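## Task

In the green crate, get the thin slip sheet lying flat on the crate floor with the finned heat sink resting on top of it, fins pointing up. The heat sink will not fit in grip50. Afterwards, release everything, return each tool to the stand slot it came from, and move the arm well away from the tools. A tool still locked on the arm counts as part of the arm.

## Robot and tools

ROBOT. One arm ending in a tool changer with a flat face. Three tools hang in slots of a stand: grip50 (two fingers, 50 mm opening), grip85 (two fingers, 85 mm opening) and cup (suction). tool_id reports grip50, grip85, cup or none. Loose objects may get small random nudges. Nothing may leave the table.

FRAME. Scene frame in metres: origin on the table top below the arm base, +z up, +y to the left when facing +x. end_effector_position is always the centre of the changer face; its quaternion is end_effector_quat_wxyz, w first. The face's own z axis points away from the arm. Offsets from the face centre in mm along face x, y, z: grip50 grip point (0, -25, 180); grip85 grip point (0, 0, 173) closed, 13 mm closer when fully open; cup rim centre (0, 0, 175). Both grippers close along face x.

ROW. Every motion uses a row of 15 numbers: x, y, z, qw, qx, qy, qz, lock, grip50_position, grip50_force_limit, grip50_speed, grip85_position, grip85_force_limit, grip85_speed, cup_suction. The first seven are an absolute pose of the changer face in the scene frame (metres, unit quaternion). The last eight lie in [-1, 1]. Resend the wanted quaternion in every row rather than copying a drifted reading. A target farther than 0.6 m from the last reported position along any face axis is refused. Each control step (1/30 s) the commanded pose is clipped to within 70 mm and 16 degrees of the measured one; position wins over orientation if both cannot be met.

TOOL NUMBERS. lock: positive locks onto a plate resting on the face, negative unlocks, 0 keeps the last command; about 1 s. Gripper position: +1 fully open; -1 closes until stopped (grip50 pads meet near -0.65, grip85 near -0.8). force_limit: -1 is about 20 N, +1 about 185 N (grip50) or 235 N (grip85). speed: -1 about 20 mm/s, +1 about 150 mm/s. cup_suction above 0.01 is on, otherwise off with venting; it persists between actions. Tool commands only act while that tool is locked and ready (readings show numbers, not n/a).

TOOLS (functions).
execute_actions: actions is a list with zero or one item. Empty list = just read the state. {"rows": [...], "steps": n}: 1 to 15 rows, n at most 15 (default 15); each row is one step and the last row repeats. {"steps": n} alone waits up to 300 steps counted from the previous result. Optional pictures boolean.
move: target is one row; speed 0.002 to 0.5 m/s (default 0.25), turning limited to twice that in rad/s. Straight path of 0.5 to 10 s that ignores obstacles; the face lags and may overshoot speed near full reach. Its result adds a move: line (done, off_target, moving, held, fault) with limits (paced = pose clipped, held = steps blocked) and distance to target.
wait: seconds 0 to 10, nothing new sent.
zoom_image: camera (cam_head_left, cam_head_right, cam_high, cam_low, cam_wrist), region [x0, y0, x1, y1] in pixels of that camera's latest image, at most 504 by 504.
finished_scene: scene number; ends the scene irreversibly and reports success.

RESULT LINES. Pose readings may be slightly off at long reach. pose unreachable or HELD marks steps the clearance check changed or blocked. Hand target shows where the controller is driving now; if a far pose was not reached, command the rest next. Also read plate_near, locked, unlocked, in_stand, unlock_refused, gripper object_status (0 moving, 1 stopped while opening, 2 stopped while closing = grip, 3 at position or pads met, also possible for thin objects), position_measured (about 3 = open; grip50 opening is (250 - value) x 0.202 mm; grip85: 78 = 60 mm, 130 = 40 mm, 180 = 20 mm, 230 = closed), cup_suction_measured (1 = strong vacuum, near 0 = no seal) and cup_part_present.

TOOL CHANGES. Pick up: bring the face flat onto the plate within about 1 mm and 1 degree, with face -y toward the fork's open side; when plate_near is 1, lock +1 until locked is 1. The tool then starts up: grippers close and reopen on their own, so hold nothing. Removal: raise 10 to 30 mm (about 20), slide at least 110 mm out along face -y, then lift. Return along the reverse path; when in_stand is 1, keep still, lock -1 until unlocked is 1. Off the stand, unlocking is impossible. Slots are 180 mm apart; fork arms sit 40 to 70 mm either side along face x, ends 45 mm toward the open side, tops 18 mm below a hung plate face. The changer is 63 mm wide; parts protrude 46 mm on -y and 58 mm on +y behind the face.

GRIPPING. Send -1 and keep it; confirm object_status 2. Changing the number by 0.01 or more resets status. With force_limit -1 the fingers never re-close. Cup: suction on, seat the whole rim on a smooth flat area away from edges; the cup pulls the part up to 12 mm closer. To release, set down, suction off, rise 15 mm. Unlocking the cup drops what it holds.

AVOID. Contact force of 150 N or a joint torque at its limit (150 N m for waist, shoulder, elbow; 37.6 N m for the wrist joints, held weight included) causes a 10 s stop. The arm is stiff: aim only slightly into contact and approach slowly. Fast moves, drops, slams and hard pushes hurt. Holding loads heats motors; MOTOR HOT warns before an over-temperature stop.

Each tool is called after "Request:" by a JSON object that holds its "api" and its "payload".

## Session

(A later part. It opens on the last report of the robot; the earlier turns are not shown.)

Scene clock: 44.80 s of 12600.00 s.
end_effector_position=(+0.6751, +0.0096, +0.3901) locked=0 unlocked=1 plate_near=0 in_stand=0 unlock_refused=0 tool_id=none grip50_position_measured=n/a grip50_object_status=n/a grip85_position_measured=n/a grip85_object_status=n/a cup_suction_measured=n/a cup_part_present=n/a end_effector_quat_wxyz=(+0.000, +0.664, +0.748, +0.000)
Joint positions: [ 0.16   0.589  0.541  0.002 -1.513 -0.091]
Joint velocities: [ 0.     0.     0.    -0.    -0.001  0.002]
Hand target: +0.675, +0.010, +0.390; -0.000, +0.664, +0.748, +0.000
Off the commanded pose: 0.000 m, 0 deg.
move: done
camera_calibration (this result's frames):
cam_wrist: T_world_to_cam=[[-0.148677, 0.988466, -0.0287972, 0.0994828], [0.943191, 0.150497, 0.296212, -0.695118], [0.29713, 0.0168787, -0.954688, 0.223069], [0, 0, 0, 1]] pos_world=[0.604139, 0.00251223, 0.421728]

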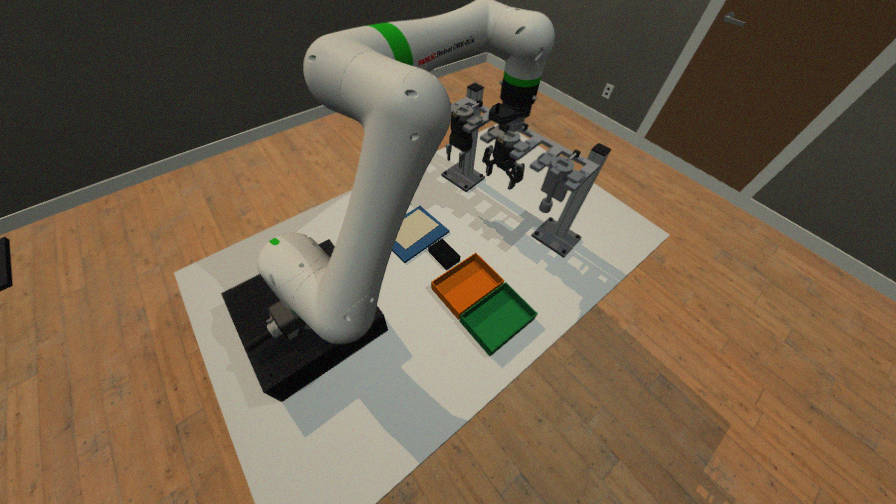

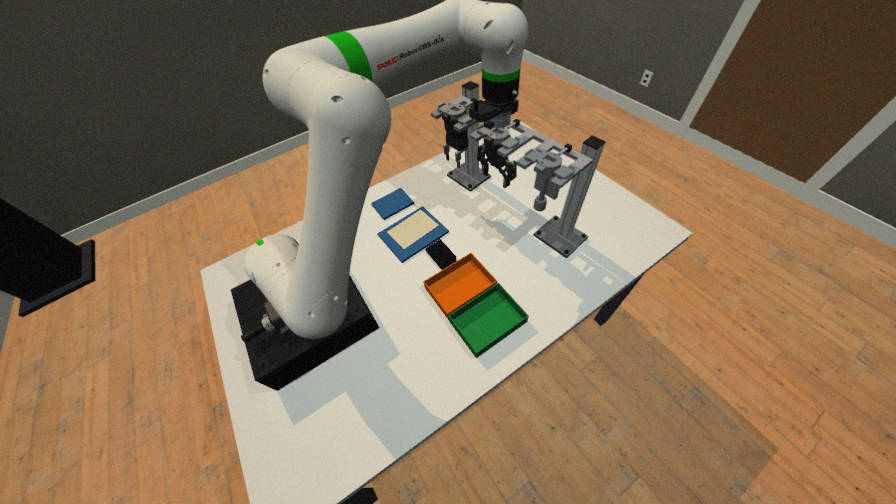

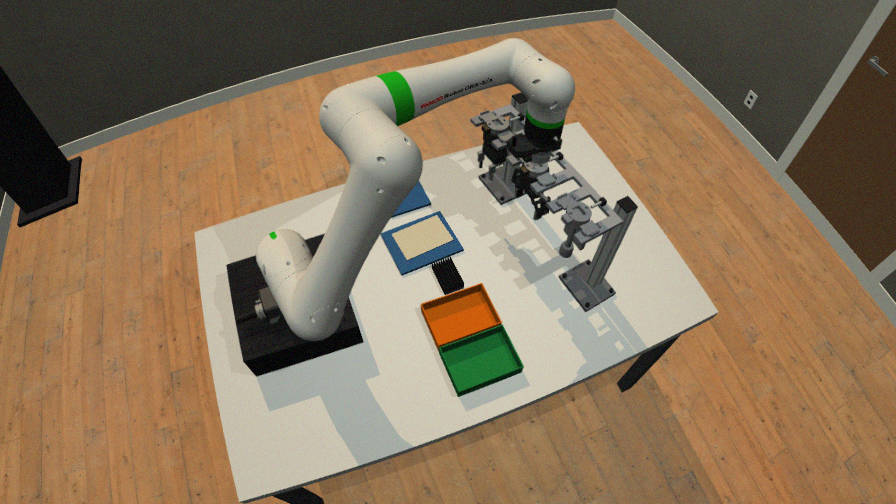

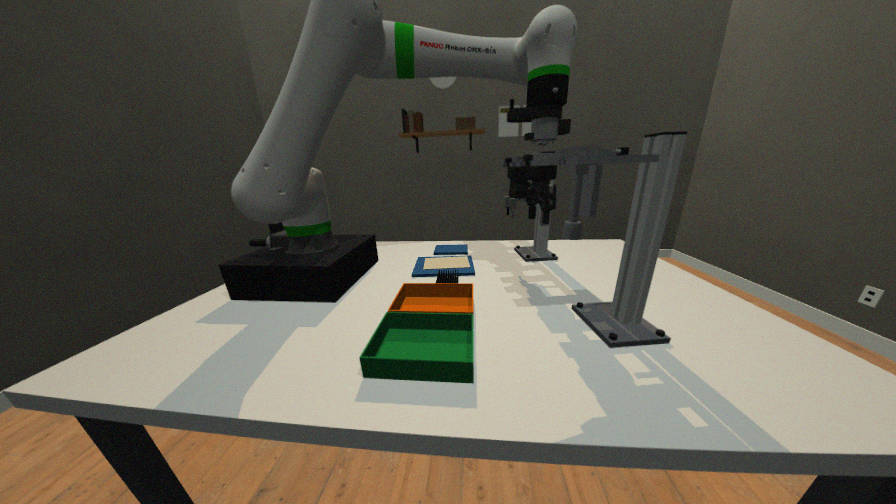

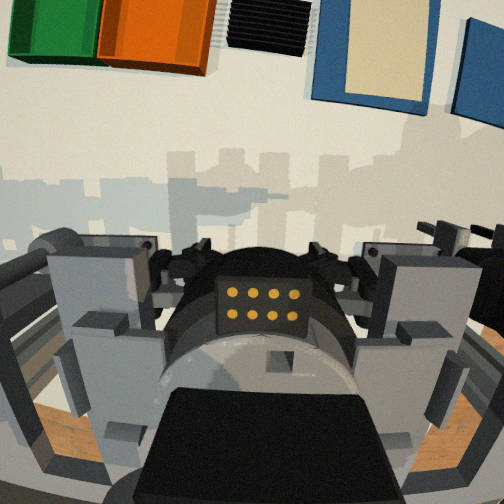

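Request:
{"api": "move", "payload": {"target": [0.6963,-0.1691,0.39,0,0.6639,0.7478,0,0,1,0,0,1,0,0,0]}}

Scene clock: 46.33 s of 12600.00 s.
end_effector_position=(+0.6960, -0.1691, +0.3899) locked=0 unlocked=1 plate_near=0 in_stand=0 unlock_refused=0 tool_id=none grip50_position_measured=n/a grip50_object_status=n/a grip85_position_measured=n/a grip85_object_status=n/a cup_suction_measured=n/a cup_part_present=n/a end_effector_quat_wxyz=(+0.000, +0.664, +0.748, +0.001)
Joint positions: [-0.106  0.716  0.744 -0.001 -1.587  0.175]
Joint velocities: [-0.001  0.001  0.003 -0.    -0.002  0.   ]
Hand target: +0.696, -0.169, +0.390; +0.000, +0.664, +0.748, +0.001
Off the commanded pose: 0.000 m, 0 deg.
move: done
camera_calibration (this result's frames):
cam_wrist: T_world_to_cam=[[-0.148843, 0.988461, -0.0281298, 0.27905], [0.942966, 0.150443, 0.296954, -0.687998], [0.297759, 0.0176741, -0.954477, 0.219351], [0, 0, 0, 1]] pos_world=[0.62498, -0.176202, 0.421519]

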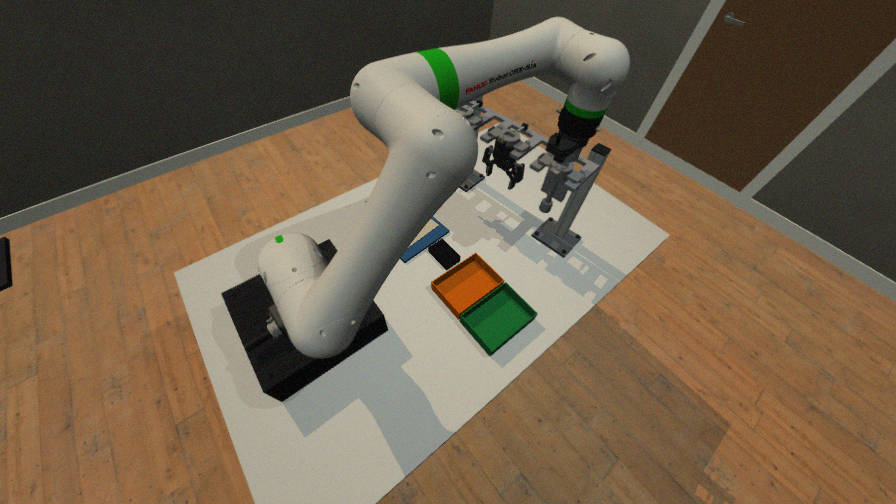

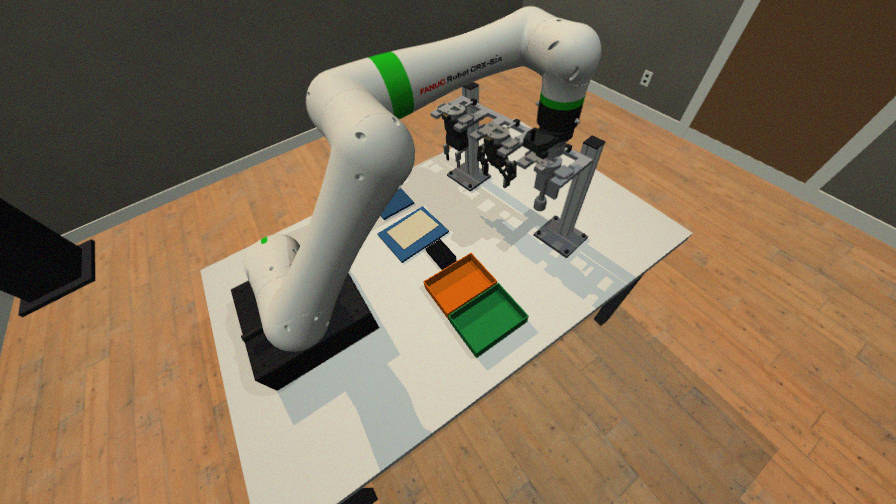

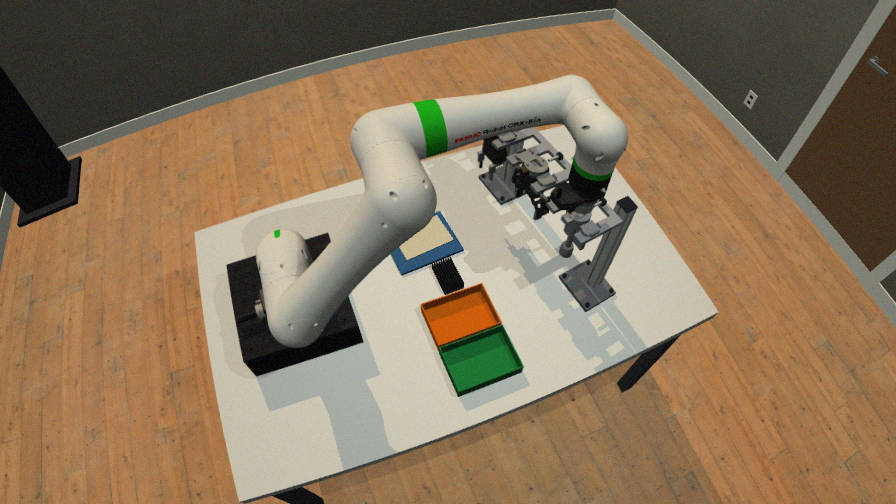

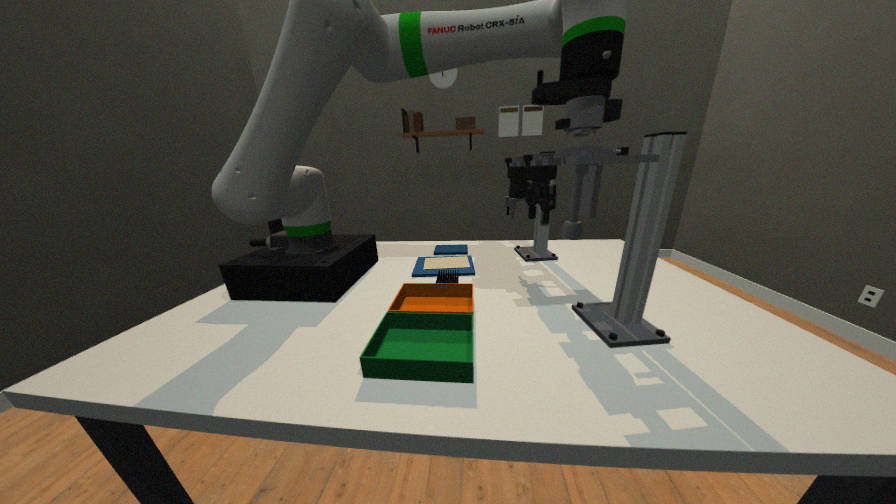

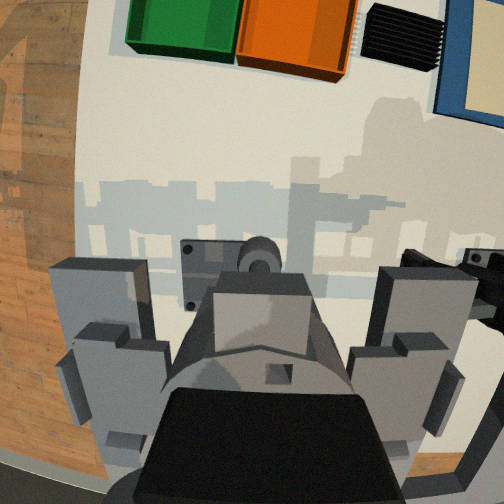

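Request:
{"api": "move", "payload": {"target": [0.699,-0.169,0.39,0,0.6639,0.7478,0,0,1,0,0,1,0,0,0]}}

Scene clock: 47.77 s of 12600.00 s.
end_effector_position=(+0.6990, -0.1691, +0.3900) locked=0 unlocked=1 plate_near=0 in_stand=0 unlock_refused=0 tool_id=none grip50_position_measured=n/a grip50_object_status=n/a grip85_position_measured=n/a grip85_object_status=n/a cup_suction_measured=n/a cup_part_present=n/a end_effector_quat_wxyz=(-0.000, +0.664, +0.748, +0.000)
Joint positions: [-0.105  0.727  0.76  -0.001 -1.594  0.175]
Joint velocities: [ 0.001  0.001  0.     0.001 -0.    -0.002]
Hand target: +0.699, -0.169, +0.390; -0.000, +0.664, +0.748, -0.000
Off the commanded pose: 0.000 m, 0 deg.
move: done
camera_calibration (this result's frames):
cam_wrist: T_world_to_cam=[[-0.148462, 0.9885, -0.0287712, 0.279469], [0.943258, 0.150285, 0.296107, -0.690766], [0.297026, 0.0168219, -0.954721, 0.219], [0, 0, 0, 1]] pos_world=[0.628012, -0.176127, 0.421665]

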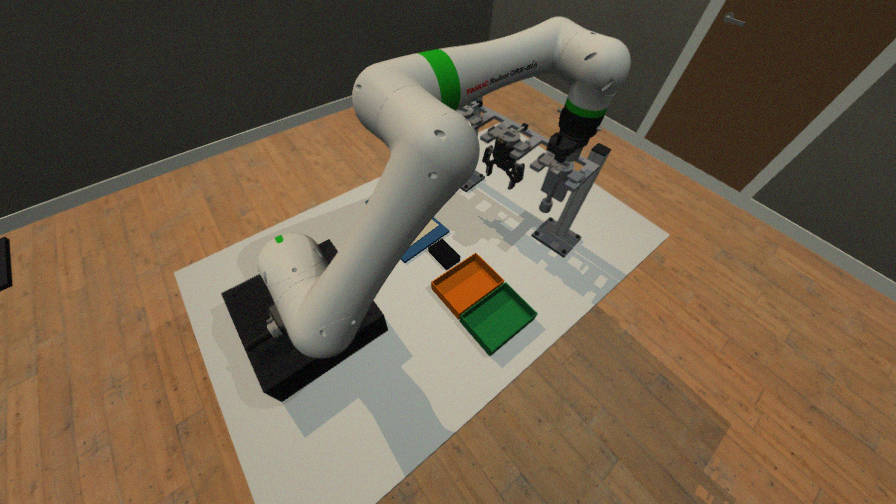

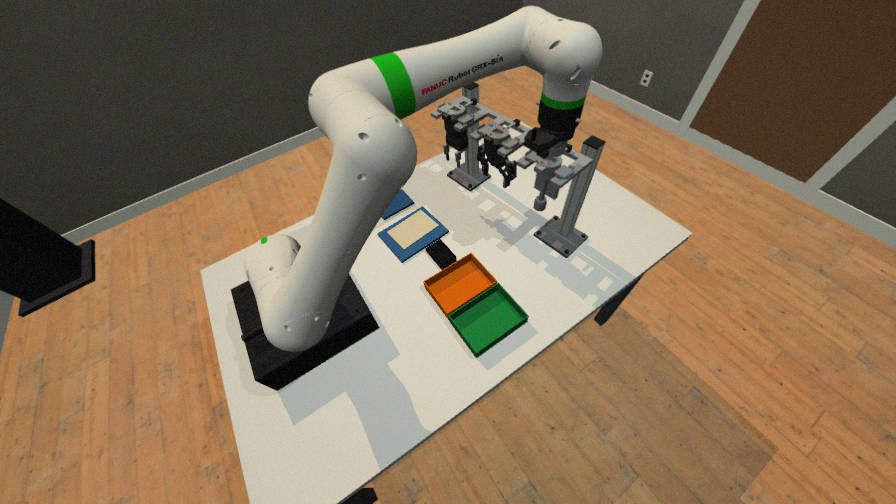

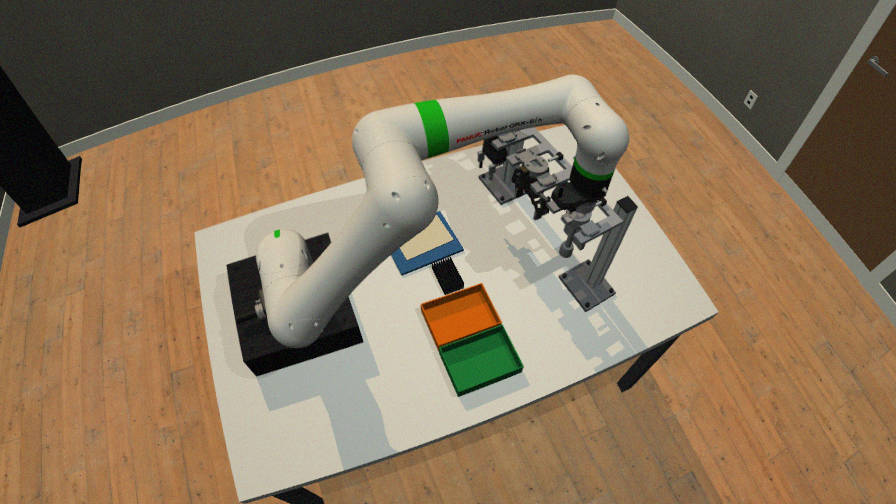

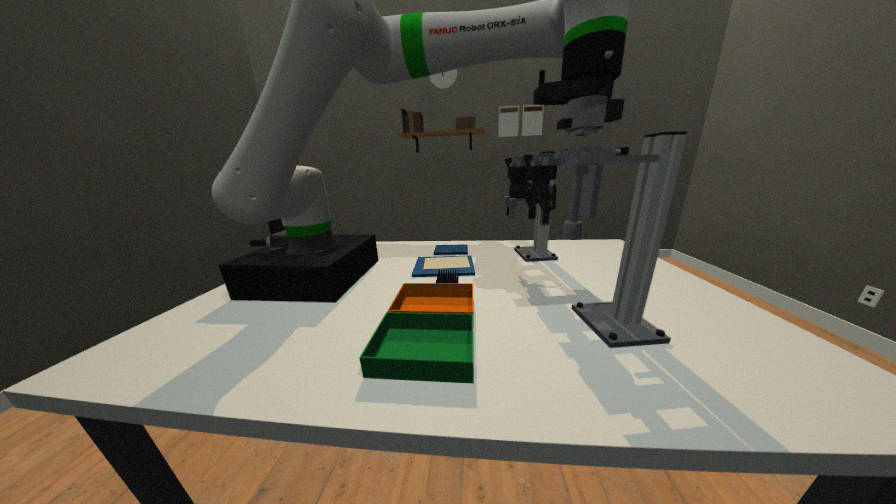

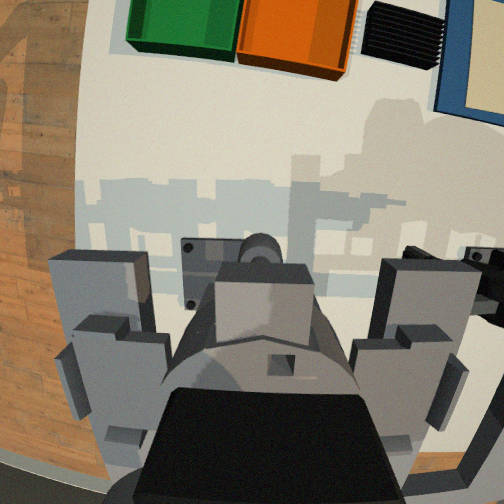

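Request:
{"api": "move", "payload": {"target": [0.6997,-0.1688,0.3592,0,0.6639,0.7478,0,0,1,0,0,1,0,0,0], "speed": 0.015}}

Request:
{"api": "execute_actions", "payload": {"actions": [{"rows":[[0.6997,-0.1688,0.3592,0,0.6639,0.7478,0,1,1,0,0,1,0,0,0]]}], "pictures": false}}

Request:
{"api": "execute_actions", "payload": {"actions": [{"steps":22}], "pictures": false}}

Scene clock: 51.17 s of 12600.00 s.
end_effector_position=(+0.6996, -0.1687, +0.3594) locked=0 unlocked=1 plate_near=1 in_stand=1 unlock_refused=0 tool_id=none grip50_position_measured=n/a grip50_object_status=n/a grip85_position_measured=n/a grip85_object_status=n/a cup_suction_measured=n/a cup_part_present=n/a end_effector_quat_wxyz=(+0.000, +0.664, +0.748, +0.000)
Joint positions: [-0.105  0.729  0.694 -0.    -1.524  0.174]
Joint velocities: [-0.     0.001 -0.002 -0.001  0.001  0.001]
Hand target: +0.700, -0.169, +0.359; +0.000, +0.664, +0.748, -0.000
Off the commanded pose: 0.000 m, 0 deg.
move: done
camera_calibration (this result's frames):
cam_wrist: T_world_to_cam=[[-0.148591, 0.988475, -0.0289425, 0.27841], [0.943114, 0.150453, 0.29648, -0.68242], [0.297417, 0.016758, -0.954601, 0.1893], [0, 0, 0, 1]] pos_world=[0.628668, -0.175702, 0.391088]

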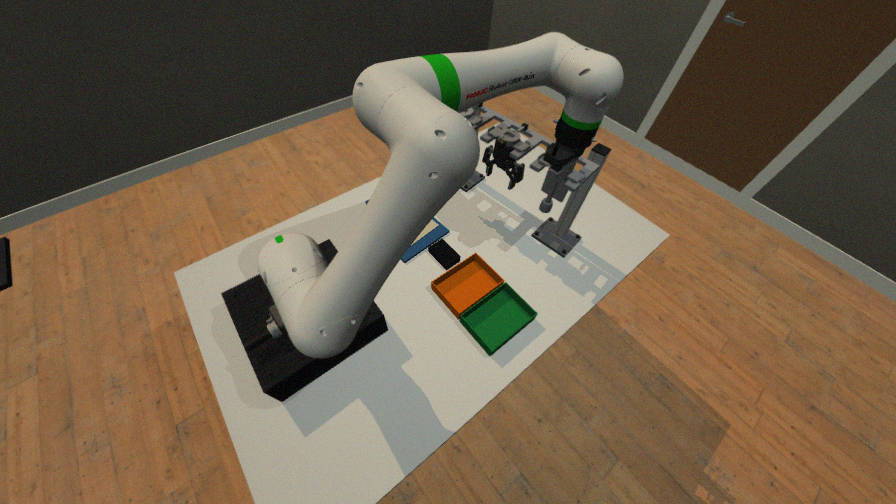

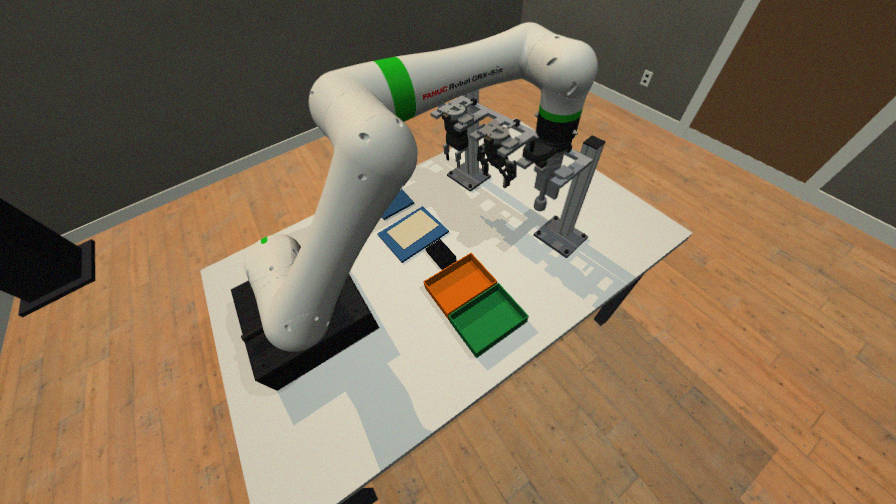

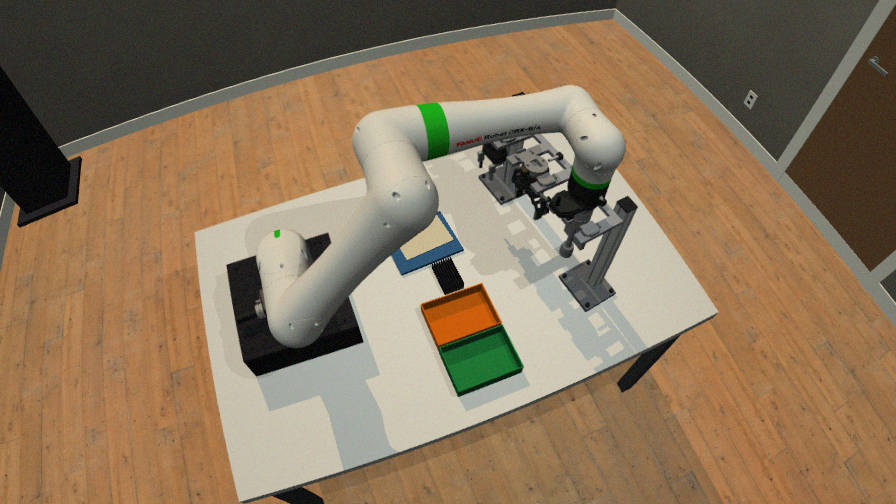

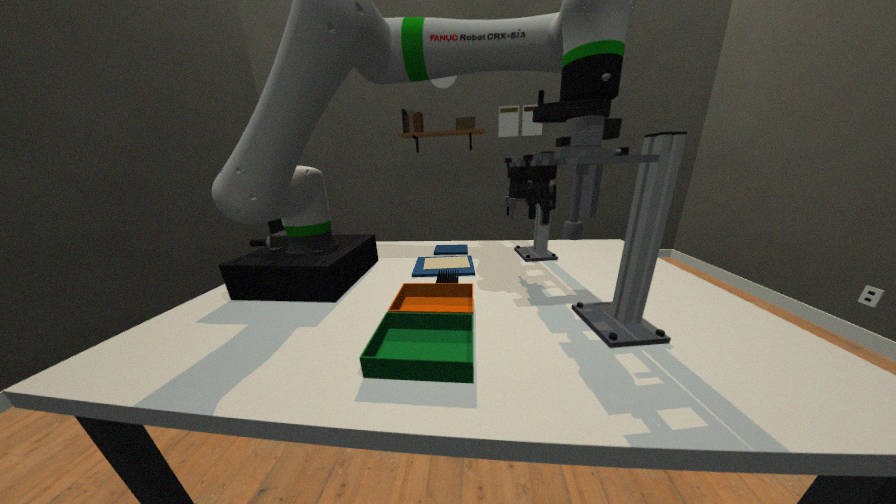

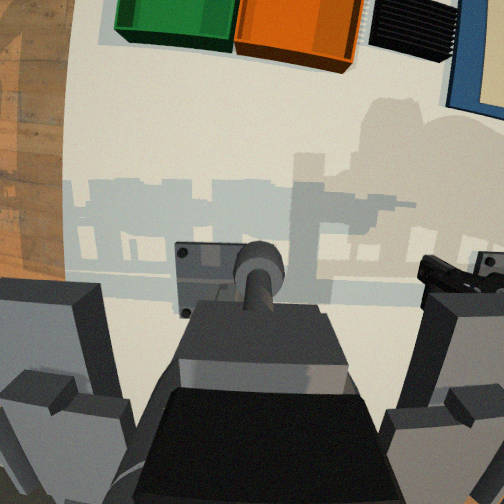

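Scene clock: 51.67 s of 12600.00 s.
end_effector_position=(+0.6997, -0.1687, +0.3592) locked=0 unlocked=0 plate_near=1 in_stand=1 unlock_refused=0 tool_id=none grip50_position_measured=n/a grip50_object_status=n/a grip85_position_measured=n/a grip85_object_status=n/a cup_suction_measured=n/a cup_part_present=n/a end_effector_quat_wxyz=(-0.000, +0.664, +0.748, -0.000)
Joint positions: [-0.105  0.73   0.694 -0.    -1.525  0.174]
Joint velocities: [-0.001  0.002  0.001 -0.     0.     0.001]
Hand target: +0.700, -0.169, +0.359; +0.000, +0.664, +0.748, +0.000
Off the commanded pose: 0.000 m, 0 deg.
Steps of this call (steps 1 to 15: all 15 steps of this action). Readings (end_effector_position | what the end effector reports):
1: (+0.6996, -0.1687, +0.3594) | locked=0 unlocked=0 plate_near=1 in_stand=1 unlock_refused=0 tool_id=none grip50_position_measured=n/a grip50_object_status=n/a grip85_position_measured=n/a grip85_object_status=n/a cup_suction_measured=n/a cup_part_present=n/a
2: (+0.6997, -0.1687, +0.3593) | locked=0 unlocked=0 plate_near=1 in_stand=1 unlock_refused=0 tool_id=none grip50_position_measured=n/a grip50_object_status=n/a grip85_position_measured=n/a grip85_object_status=n/a cup_suction_measured=n/a cup_part_present=n/a
4: (+0.6997, -0.1687, +0.3592) | locked=0 unlocked=0 plate_near=1 in_stand=1 unlock_refused=0 tool_id=none grip50_position_measured=n/a grip50_object_status=n/a grip85_position_measured=n/a grip85_object_status=n/a cup_suction_measured=n/a cup_part_present=n/a
8: (+0.6997, -0.1687, +0.3591) | locked=0 unlocked=0 plate_near=1 in_stand=1 unlock_refused=0 tool_id=none grip50_position_measured=n/a grip50_object_status=n/a grip85_position_measured=n/a grip85_object_status=n/a cup_suction_measured=n/a cup_part_present=n/a
15: the state above

Scene clock: 52.40 s of 12600.00 s.
end_effector_position=(+0.6998, -0.1687, +0.3592) locked=1 unlocked=0 plate_near=1 in_stand=1 unlock_refused=0 tool_id=cup grip50_position_measured=n/a grip50_object_status=n/a grip85_position_measured=n/a grip85_object_status=n/a cup_suction_measured=n/a cup_part_present=n/a end_effector_quat_wxyz=(+0.000, +0.664, +0.748, +0.000)
Joint positions: [-0.105  0.73   0.694 -0.    -1.525  0.174]
Joint velocities: [-0.001  0.    -0.001 -0.001 -0.     0.   ]
Hand target: +0.700, -0.169, +0.359; +0.000, +0.664, +0.748, +0.000
Off the commanded pose: 0.000 m, 0 deg.
Steps of this call (steps 1 to 22: nothing new was sent). Readings (end_effector_position | what the end effector reports):
1: (+0.6997, -0.1687, +0.3591) | locked=0 unlocked=0 plate_near=1 in_stand=1 unlock_refused=0 tool_id=none grip50_position_measured=n/a grip50_object_status=n/a grip85_position_measured=n/a grip85_object_status=n/a cup_suction_measured=n/a cup_part_present=n/a
2: (+0.6997, -0.1687, +0.3591) | locked=0 unlocked=0 plate_near=1 in_stand=1 unlock_refused=0 tool_id=none grip50_position_measured=n/a grip50_object_status=n/a grip85_position_measured=n/a grip85_object_status=n/a cup_suction_measured=n/a cup_part_present=n/a
4: (+0.6998, -0.1687, +0.3590) | locked=0 unlocked=0 plate_near=1 in_stand=1 unlock_refused=0 tool_id=none grip50_position_measured=n/a grip50_object_status=n/a grip85_position_measured=n/a grip85_object_status=n/a cup_suction_measured=n/a cup_part_present=n/a
8: (+0.6998, -0.1687, +0.3590) | locked=0 unlocked=0 plate_near=1 in_stand=1 unlock_refused=0 tool_id=none grip50_position_measured=n/a grip50_object_status=n/a grip85_position_measured=n/a grip85_object_status=n/a cup_suction_measured=n/a cup_part_present=n/a
22: the state above


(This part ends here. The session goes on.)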